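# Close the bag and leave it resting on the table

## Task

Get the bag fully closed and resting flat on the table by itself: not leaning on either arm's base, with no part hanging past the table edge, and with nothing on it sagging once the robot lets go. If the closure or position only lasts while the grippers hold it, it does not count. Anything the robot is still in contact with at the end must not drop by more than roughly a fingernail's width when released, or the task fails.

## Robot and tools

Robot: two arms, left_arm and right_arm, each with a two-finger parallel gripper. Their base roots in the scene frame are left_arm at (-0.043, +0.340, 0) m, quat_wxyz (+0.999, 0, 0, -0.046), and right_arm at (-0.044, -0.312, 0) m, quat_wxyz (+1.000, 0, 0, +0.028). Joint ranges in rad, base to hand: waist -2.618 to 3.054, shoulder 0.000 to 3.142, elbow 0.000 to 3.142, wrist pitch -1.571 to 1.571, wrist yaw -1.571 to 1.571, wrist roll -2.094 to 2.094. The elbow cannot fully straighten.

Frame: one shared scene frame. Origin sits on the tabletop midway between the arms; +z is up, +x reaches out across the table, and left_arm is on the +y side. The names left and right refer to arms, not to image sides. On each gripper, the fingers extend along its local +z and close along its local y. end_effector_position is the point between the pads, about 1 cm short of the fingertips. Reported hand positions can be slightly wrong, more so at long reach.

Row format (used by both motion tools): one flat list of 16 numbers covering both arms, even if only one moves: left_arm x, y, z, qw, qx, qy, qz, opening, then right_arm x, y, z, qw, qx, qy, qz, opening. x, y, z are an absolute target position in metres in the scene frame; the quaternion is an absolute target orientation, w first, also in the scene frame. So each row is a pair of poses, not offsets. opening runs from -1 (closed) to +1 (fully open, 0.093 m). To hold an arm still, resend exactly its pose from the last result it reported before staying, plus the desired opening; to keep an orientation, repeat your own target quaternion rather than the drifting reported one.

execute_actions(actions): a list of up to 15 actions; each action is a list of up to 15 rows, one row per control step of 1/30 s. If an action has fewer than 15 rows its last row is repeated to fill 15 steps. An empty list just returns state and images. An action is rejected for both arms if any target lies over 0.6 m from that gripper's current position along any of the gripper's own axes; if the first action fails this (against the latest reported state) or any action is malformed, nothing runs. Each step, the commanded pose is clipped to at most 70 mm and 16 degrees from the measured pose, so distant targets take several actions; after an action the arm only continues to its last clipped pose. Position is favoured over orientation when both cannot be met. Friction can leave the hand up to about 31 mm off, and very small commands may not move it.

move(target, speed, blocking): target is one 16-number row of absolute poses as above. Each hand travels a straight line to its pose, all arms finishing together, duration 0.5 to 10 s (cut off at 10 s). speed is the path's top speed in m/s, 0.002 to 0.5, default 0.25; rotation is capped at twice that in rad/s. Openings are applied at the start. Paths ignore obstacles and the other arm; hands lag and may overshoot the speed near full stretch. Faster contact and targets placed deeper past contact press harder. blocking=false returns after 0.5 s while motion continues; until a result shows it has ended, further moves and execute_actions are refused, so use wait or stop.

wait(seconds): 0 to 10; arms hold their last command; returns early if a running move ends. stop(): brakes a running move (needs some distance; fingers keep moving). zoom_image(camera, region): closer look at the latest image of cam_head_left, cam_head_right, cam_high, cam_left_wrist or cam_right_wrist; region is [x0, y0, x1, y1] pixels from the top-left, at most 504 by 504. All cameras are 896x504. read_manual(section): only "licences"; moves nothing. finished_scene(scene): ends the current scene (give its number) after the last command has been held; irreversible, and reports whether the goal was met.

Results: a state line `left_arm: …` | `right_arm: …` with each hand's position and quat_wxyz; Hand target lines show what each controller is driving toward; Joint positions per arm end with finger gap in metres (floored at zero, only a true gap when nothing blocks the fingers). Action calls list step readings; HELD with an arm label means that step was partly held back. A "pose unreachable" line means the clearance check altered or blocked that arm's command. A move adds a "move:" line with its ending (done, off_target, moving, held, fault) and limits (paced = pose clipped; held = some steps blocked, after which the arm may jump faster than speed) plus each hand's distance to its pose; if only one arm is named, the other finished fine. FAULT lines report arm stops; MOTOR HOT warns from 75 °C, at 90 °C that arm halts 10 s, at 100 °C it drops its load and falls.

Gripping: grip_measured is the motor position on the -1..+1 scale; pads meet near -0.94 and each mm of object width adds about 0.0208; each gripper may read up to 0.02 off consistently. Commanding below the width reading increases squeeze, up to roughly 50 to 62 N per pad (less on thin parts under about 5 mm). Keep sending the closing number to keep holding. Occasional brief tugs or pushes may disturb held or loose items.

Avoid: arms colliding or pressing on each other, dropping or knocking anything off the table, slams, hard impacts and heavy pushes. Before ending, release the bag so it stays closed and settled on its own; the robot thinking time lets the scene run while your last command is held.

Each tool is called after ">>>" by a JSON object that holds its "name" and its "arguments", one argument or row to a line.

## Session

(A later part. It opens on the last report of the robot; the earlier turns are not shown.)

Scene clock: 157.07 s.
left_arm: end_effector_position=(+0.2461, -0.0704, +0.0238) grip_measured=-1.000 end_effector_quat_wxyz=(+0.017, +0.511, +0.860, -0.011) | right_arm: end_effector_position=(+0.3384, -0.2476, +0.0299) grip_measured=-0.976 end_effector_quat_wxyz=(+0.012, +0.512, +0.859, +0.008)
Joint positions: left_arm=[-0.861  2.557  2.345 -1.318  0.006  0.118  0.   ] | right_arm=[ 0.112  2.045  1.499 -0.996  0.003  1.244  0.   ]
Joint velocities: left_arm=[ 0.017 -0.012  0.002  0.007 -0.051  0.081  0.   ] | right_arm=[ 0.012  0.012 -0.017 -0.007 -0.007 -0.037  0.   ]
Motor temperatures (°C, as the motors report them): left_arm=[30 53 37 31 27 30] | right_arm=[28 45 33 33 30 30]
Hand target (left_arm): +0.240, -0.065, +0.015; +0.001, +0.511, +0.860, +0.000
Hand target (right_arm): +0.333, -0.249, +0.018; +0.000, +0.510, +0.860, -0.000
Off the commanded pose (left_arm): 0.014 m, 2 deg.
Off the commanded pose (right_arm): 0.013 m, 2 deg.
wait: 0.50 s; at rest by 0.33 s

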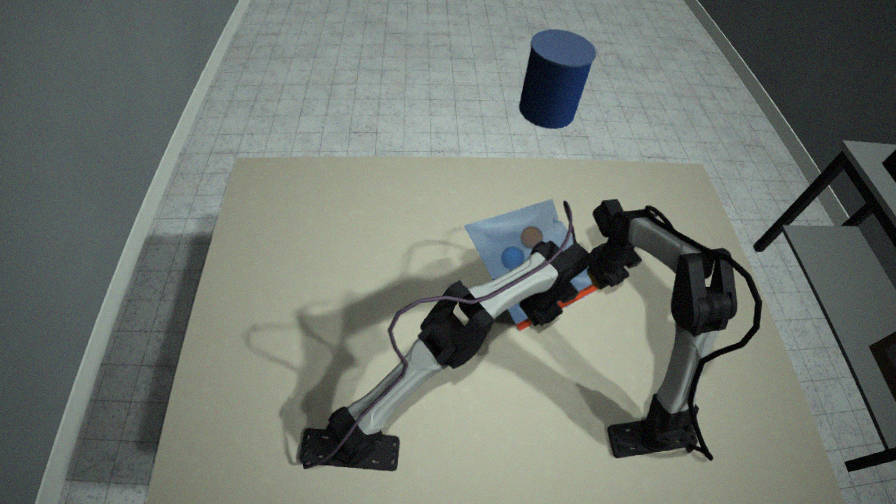

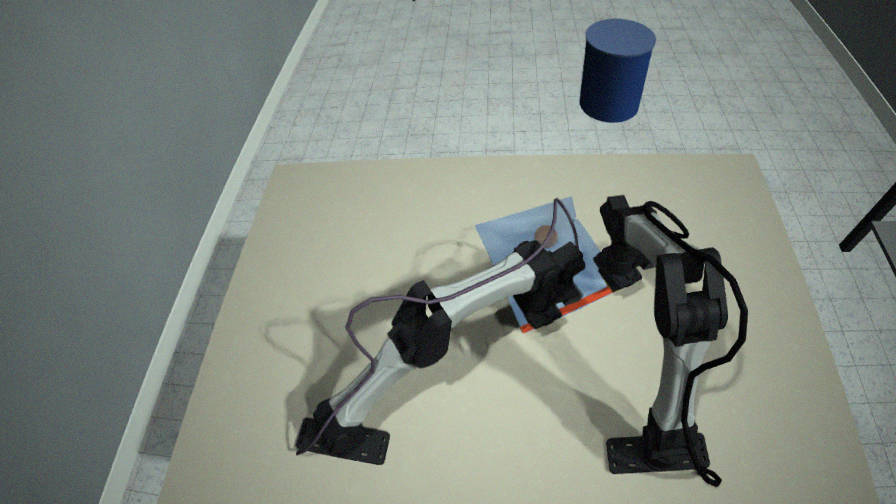

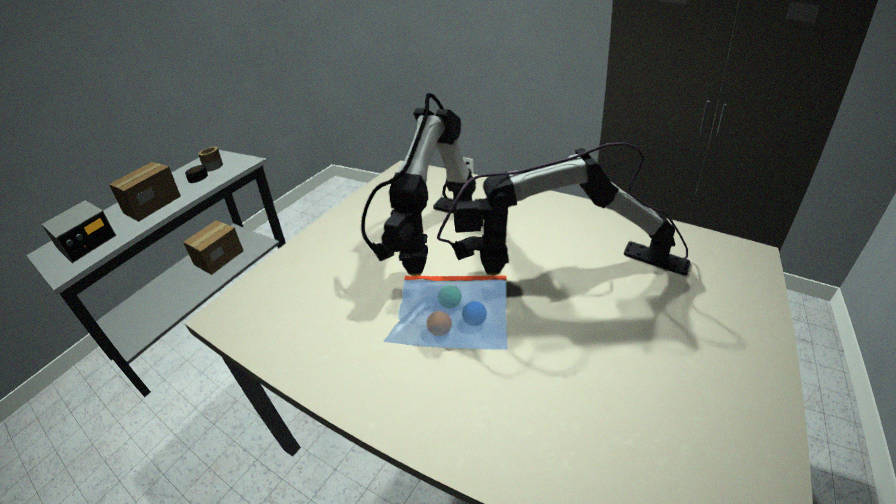

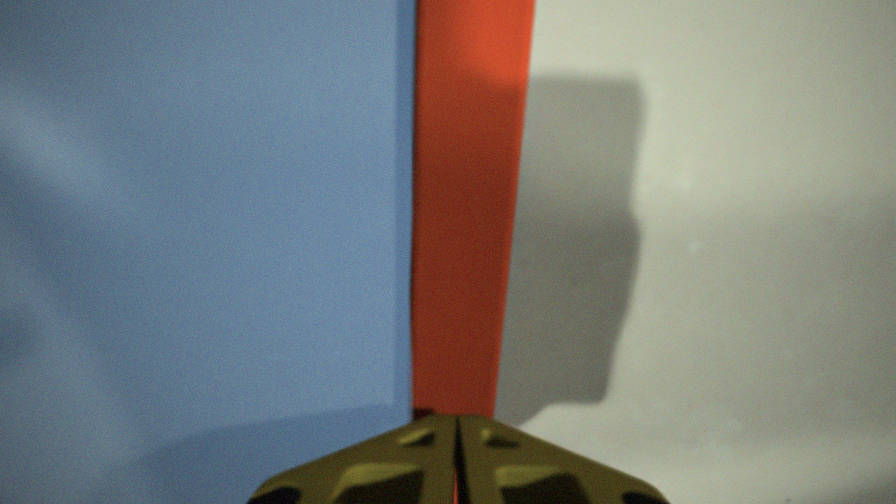

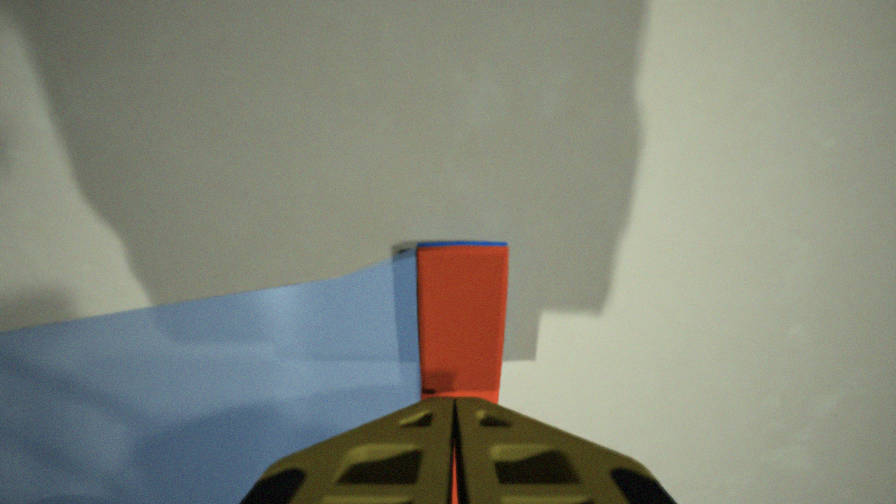

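>>> {"name": "execute_actions", "arguments": {
  "actions": [
    [[0.2396,-0.0655,-0.002,0,0.5099,0.8602,0,-1,0.332,-0.2492,0.003,0,0.5099,0.8602,0,-1],[0.2396,-0.0655,-0.007,0,0.5099,0.8602,0,-1,0.332,-0.2492,-0.002,0,0.5099,0.8602,0,-1],[0.2396,-0.0655,-0.011,0,0.5099,0.8602,0,-1,0.331,-0.2494,-0.006,0,0.5099,0.8602,0,-1],[0.2396,-0.0655,-0.011,0,0.5099,0.8602,0,-1,0.329,-0.2497,-0.008,0,0.5099,0.8602,0,-1],[0.2387,-0.0643,-0.016,0,0.5099,0.8602,0,-1,0.3271,-0.25,-0.013,0,0.5099,0.8602,0,-1],[0.2379,-0.063,-0.02,0,0.5099,0.8602,0,-1,0.3251,-0.2503,-0.018,0,0.5099,0.8602,0,-1],[0.237,-0.0618,-0.024,0,0.5099,0.8602,0,-1,0.3231,-0.2506,-0.023,0,0.5099,0.8602,0,-1],[0.2361,-0.0606,-0.028,0,0.5099,0.8602,0,-1,0.3211,-0.251,-0.028,0,0.5099,0.8602,0,-1],[0.2353,-0.0594,-0.032,0,0.5099,0.8602,0,-1,0.3192,-0.2513,-0.033,0,0.5099,0.8602,0,-1],[0.2344,-0.0581,-0.035,0,0.5099,0.8602,0,-1,0.3192,-0.2513,-0.033,0,0.5099,0.8602,0,-1]],
    [[0.237,-0.0618,-0.013,0,0.5099,0.8602,0,-1,0.3255,-0.2503,-0.015,0,0.5099,0.8602,0,-1],[0.2396,-0.0655,0.005,0,0.5099,0.8602,0,-1,0.332,-0.2492,0.005,0,0.5099,0.8602,0,-1],[0.2396,-0.0655,0.02,0,0.5099,0.8602,0,-1,0.332,-0.2492,0.02,0,0.5099,0.8602,0,-1],[0.2396,-0.0655,0.033,0,0.5099,0.8602,0,-1,0.332,-0.2492,0.033,0,0.5099,0.8602,0,-1],[0.2396,-0.0655,0.04,0,0.5099,0.8602,0,-1,0.332,-0.2492,0.04,0,0.5099,0.8602,0,-1],[0.236,-0.06,0.046,0,0.5099,0.8602,0,-1,0.327,-0.252,0.046,0,0.5099,0.8602,0,-1],[0.232,-0.053,0.05,0,0.5099,0.8602,0,-1,0.32,-0.255,0.05,0,0.5099,0.8602,0,-1],[0.228,-0.045,0.054,0,0.5099,0.8602,0,-1,0.313,-0.258,0.054,0,0.5099,0.8602,0,-1],[0.223,-0.036,0.058,0,0.5099,0.8602,0,-1,0.306,-0.261,0.058,0,0.5099,0.8602,0,-1],[0.218,-0.027,0.06,0,0.5099,0.8602,0,-1,0.299,-0.264,0.06,0,0.5099,0.8602,0,-1],[0.213,-0.018,0.062,0,0.5099,0.8602,0,-1,0.292,-0.267,0.062,0,0.5099,0.8602,0,-1],[0.208,-0.009,0.064,0,0.5099,0.8602,0,-1,0.285,-0.27,0.064,0,0.5099,0.8602,0,-1],[0.203,0.0,0.066,0,0.5099,0.8602,0,-1,0.279,-0.272,0.066,0,0.5099,0.8602,0,-1],[0.199,0.008,0.068,0,0.5099,0.8602,0,-1,0.274,-0.274,0.068,0,0.5099,0.8602,0,-1],[0.196,0.014,0.07,0,0.5099,0.8602,0,-1,0.27,-0.275,0.07,0,0.5099,0.8602,0,-1]]
  ]
}}

Scene clock: 161.27 s.
left_arm: end_effector_position=(+0.2036, -0.0101, +0.0761) grip_measured=-1.000 end_effector_quat_wxyz=(+0.000, +0.511, +0.859, -0.003) | right_arm: end_effector_position=(+0.2951, -0.2676, +0.0655) grip_measured=-0.976 end_effector_quat_wxyz=(+0.017, +0.514, +0.858, +0.012)
Joint positions: left_arm=[-0.861  2.2    1.926 -1.294  0.006  0.12   0.   ] | right_arm=[ 0.076  1.829  1.345 -1.045  0.003  1.212  0.   ]
Joint velocities: left_arm=[ 0.012 -1.282 -1.731  0.037  0.007  0.051  0.   ] | right_arm=[-0.164 -0.667 -0.579 -0.286  0.007 -0.11   0.   ]
Motor temperatures (°C, as the motors report them): left_arm=[30 54 37 31 27 30] | right_arm=[28 46 33 32 30 30]
Hand target (left_arm): +0.196, +0.012, +0.069; -0.013, +0.510, +0.860, +0.005
Hand target (right_arm): +0.272, -0.275, +0.067; -0.001, +0.510, +0.860, -0.000
Off the commanded pose (left_arm): 0.026 m, 0 deg.
Off the commanded pose (right_arm): 0.027 m, 2 deg.
Step readings (end_effector_position; steps 1 to 15: 1st action; 16 to 30: 2nd action):
0: left_arm (+0.2461, -0.0704, +0.0238) | right_arm (+0.3385, -0.2476, +0.0299)
1: left_arm (+0.2460, -0.0702, +0.0223) | right_arm (+0.3387, -0.2476, +0.0285)
2: left_arm (+0.2458, -0.0699, +0.0199) | right_arm (+0.3388, -0.2476, +0.0261)
4: left_arm (+0.2443, -0.0678, +0.0123) | right_arm (+0.3356, -0.2481, +0.0171)
8: left_arm (+0.2452, -0.0691, +0.0109) | right_arm (+0.3368, -0.2479, +0.0133)
15: left_arm (+0.2456, -0.0697, +0.0106) | right_arm (+0.3372, -0.2478, +0.0132)
16: left_arm (+0.2455, -0.0695, +0.0119) | right_arm (+0.3370, -0.2479, +0.0139)
17: left_arm (+0.2456, -0.0696, +0.0133) | right_arm (+0.3374, -0.2478, +0.0163)
19: left_arm (+0.2472, -0.0719, +0.0183) | right_arm (+0.3383, -0.2476, +0.0205)
23: left_arm (+0.2454, -0.0694, +0.0394) | right_arm (+0.3351, -0.2486, +0.0362)
30: end_effector_position above

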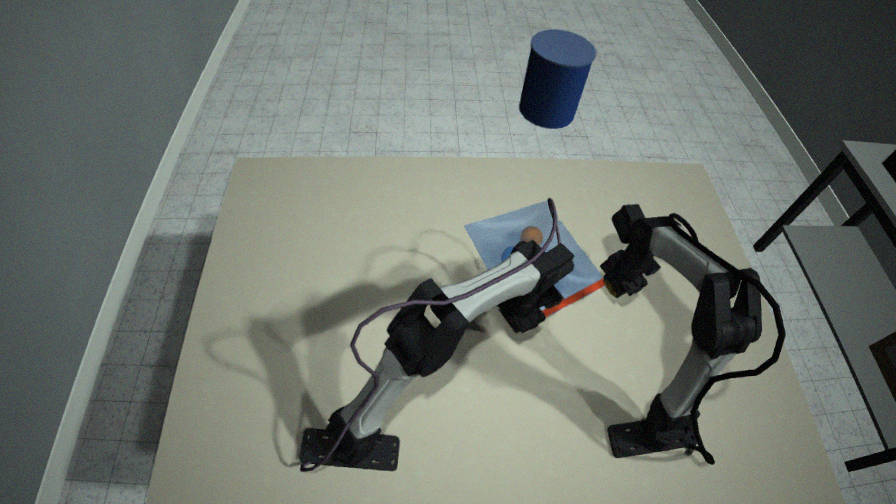

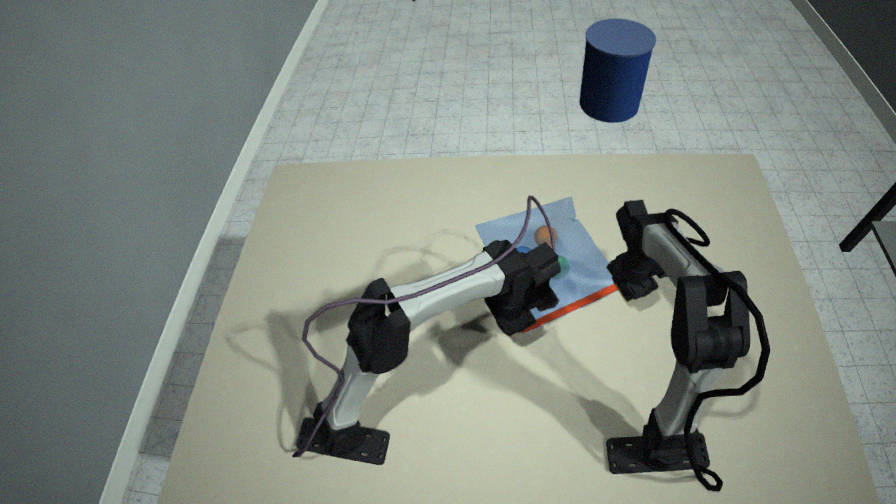

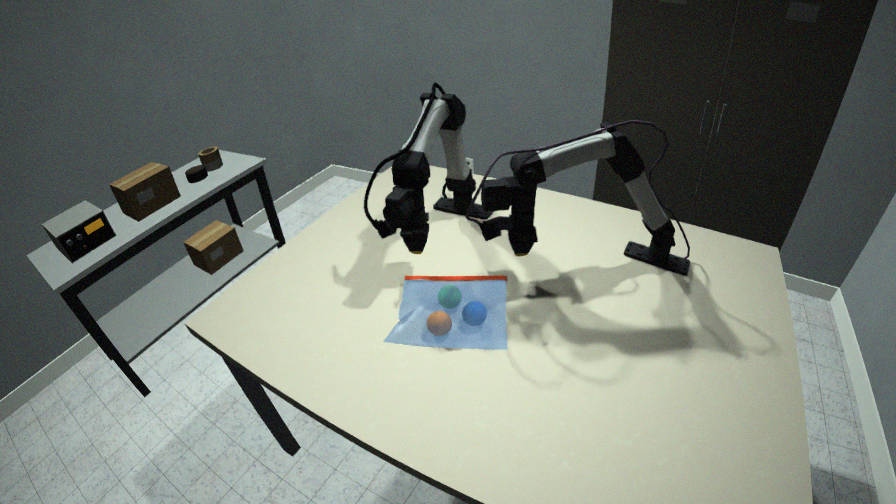

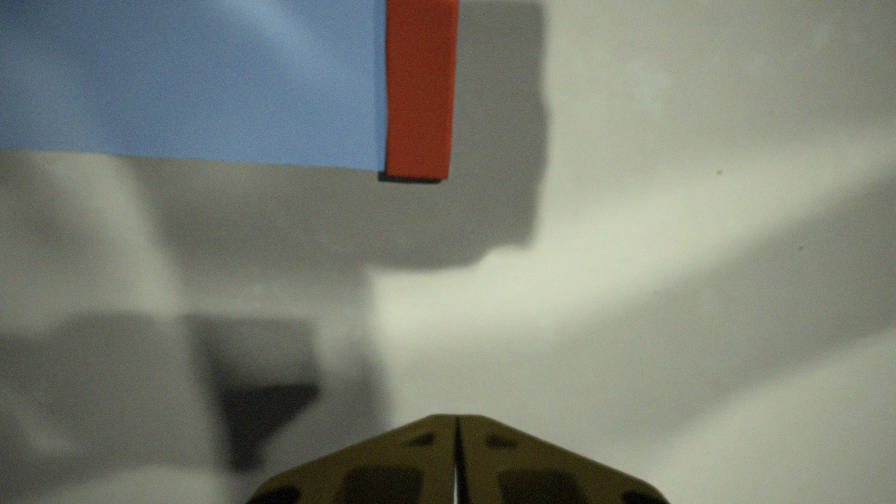

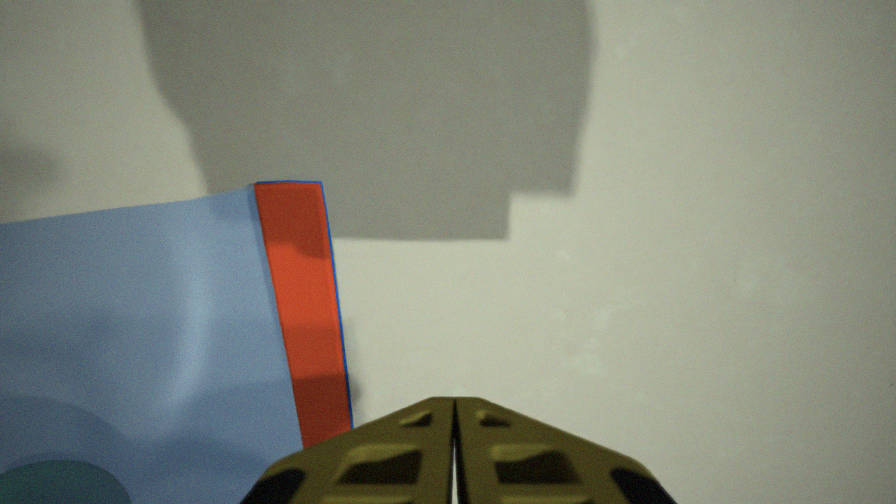

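>>> {"name": "wait", "arguments": {
  "seconds": 0
}}

>>> {"name": "zoom_image", "arguments": {
  "camera": "cam_head_right",
  "region": [470, 190, 650, 350]
}}

>>> {"name": "zoom_image", "arguments": {
  "camera": "cam_high",
  "region": [375, 255, 525, 355]
}}

Scene clock: 161.97 s.
left_arm: end_effector_position=(+0.1959, +0.0053, +0.0818) grip_measured=-1.000 end_effector_quat_wxyz=(+0.000, +0.511, +0.860, -0.003) | right_arm: end_effector_position=(+0.2801, -0.2727, +0.0693) grip_measured=-0.976 end_effector_quat_wxyz=(+0.007, +0.511, +0.859, +0.004)
Joint positions: left_arm=[-0.854  2.124  1.829 -1.273  0.006  0.125  0.   ] | right_arm=[ 0.067  1.791  1.313 -1.076  0.003  1.196  0.   ]
Joint velocities: left_arm=[-0.012 -0.022 -0.012 -0.022 -0.081 -0.066  0.   ] | right_arm=[-0.002  0.022 -0.007  0.007  0.007  0.066  0.   ]
Motor temperatures (°C, as the motors report them): left_arm=[30 54 37 31 27 30] | right_arm=[28 46 33 32 30 30]
Hand target (left_arm): +0.196, +0.012, +0.069; -0.013, +0.511, +0.860, +0.005
Hand target (right_arm): +0.272, -0.275, +0.067; -0.001, +0.510, +0.860, -0.000
Off the commanded pose (left_arm): 0.015 m, 0 deg.
Off the commanded pose (right_arm): 0.010 m, 1 deg.

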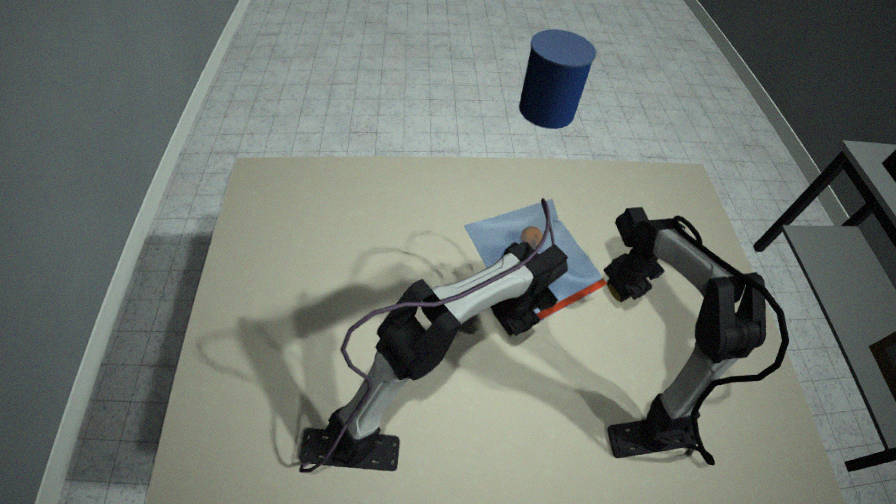

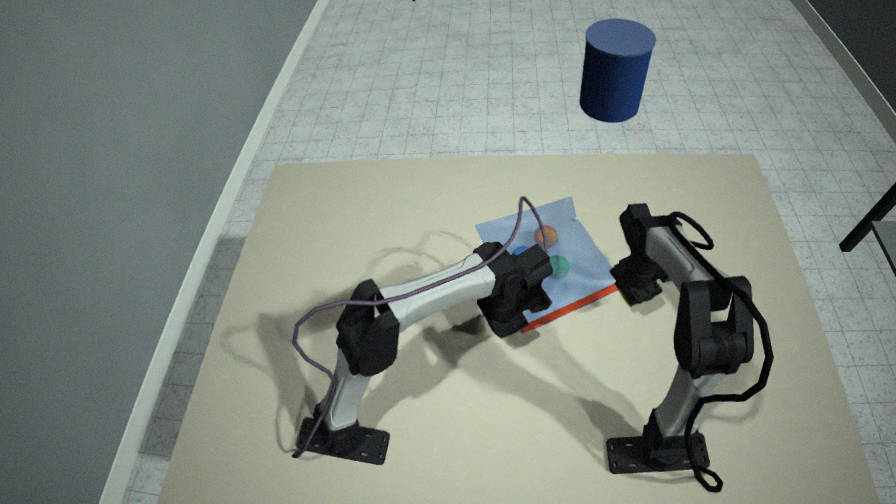

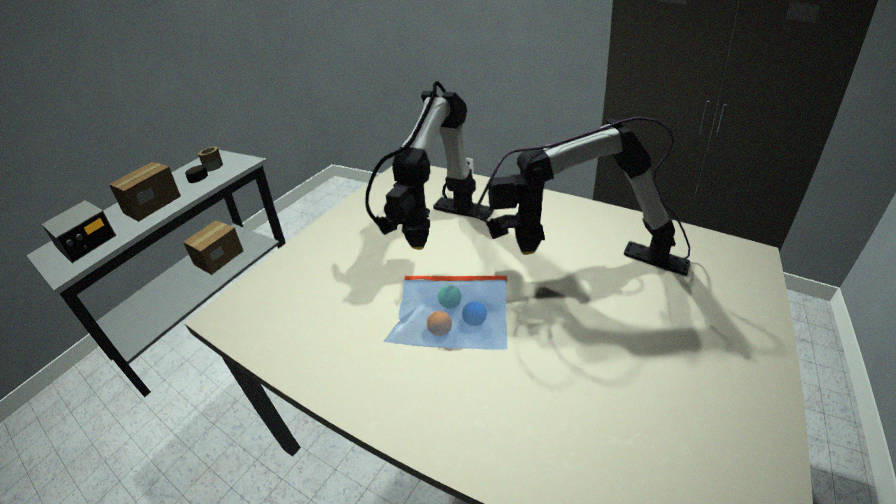

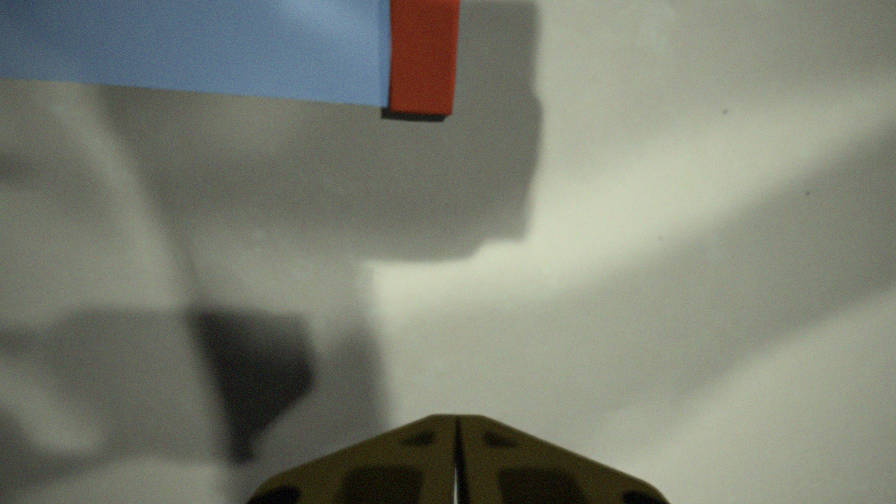

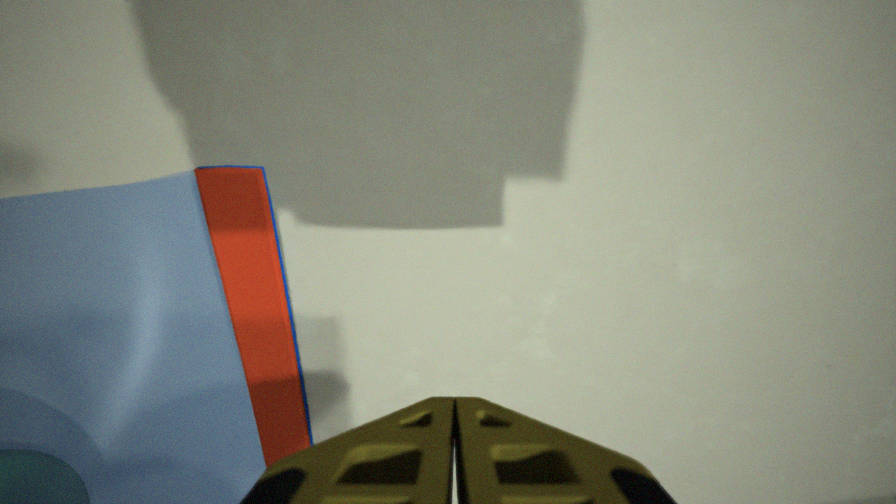

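Region (470, 190, 650, 350) of cam_head_right's 896x504 image, scaled by 2.800, with more detail than that image has.

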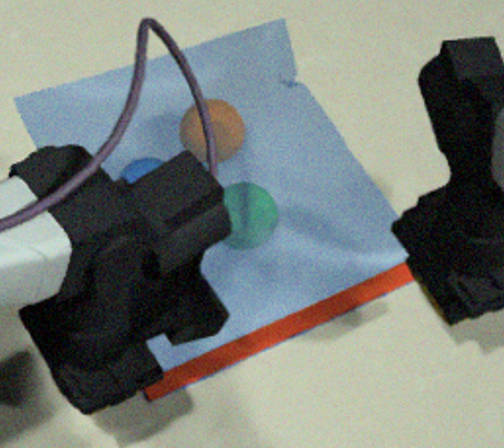

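Region (375, 255, 525, 355) of cam_high's 896x504 image, scaled by 3.360, with more detail than that image has.

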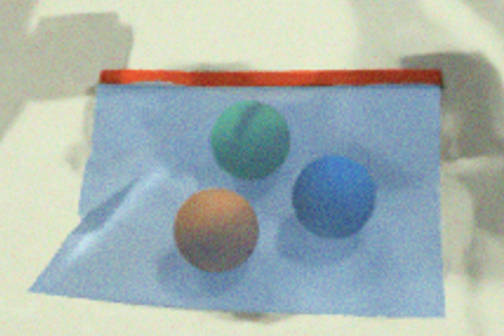

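The strip is flat and straight along its whole length, and both arms are clear of the bag, so I'm ending the scene.

>>> {"name": "finished_scene", "arguments": {
  "scene": 2
}}

The scene is finished: the task was done.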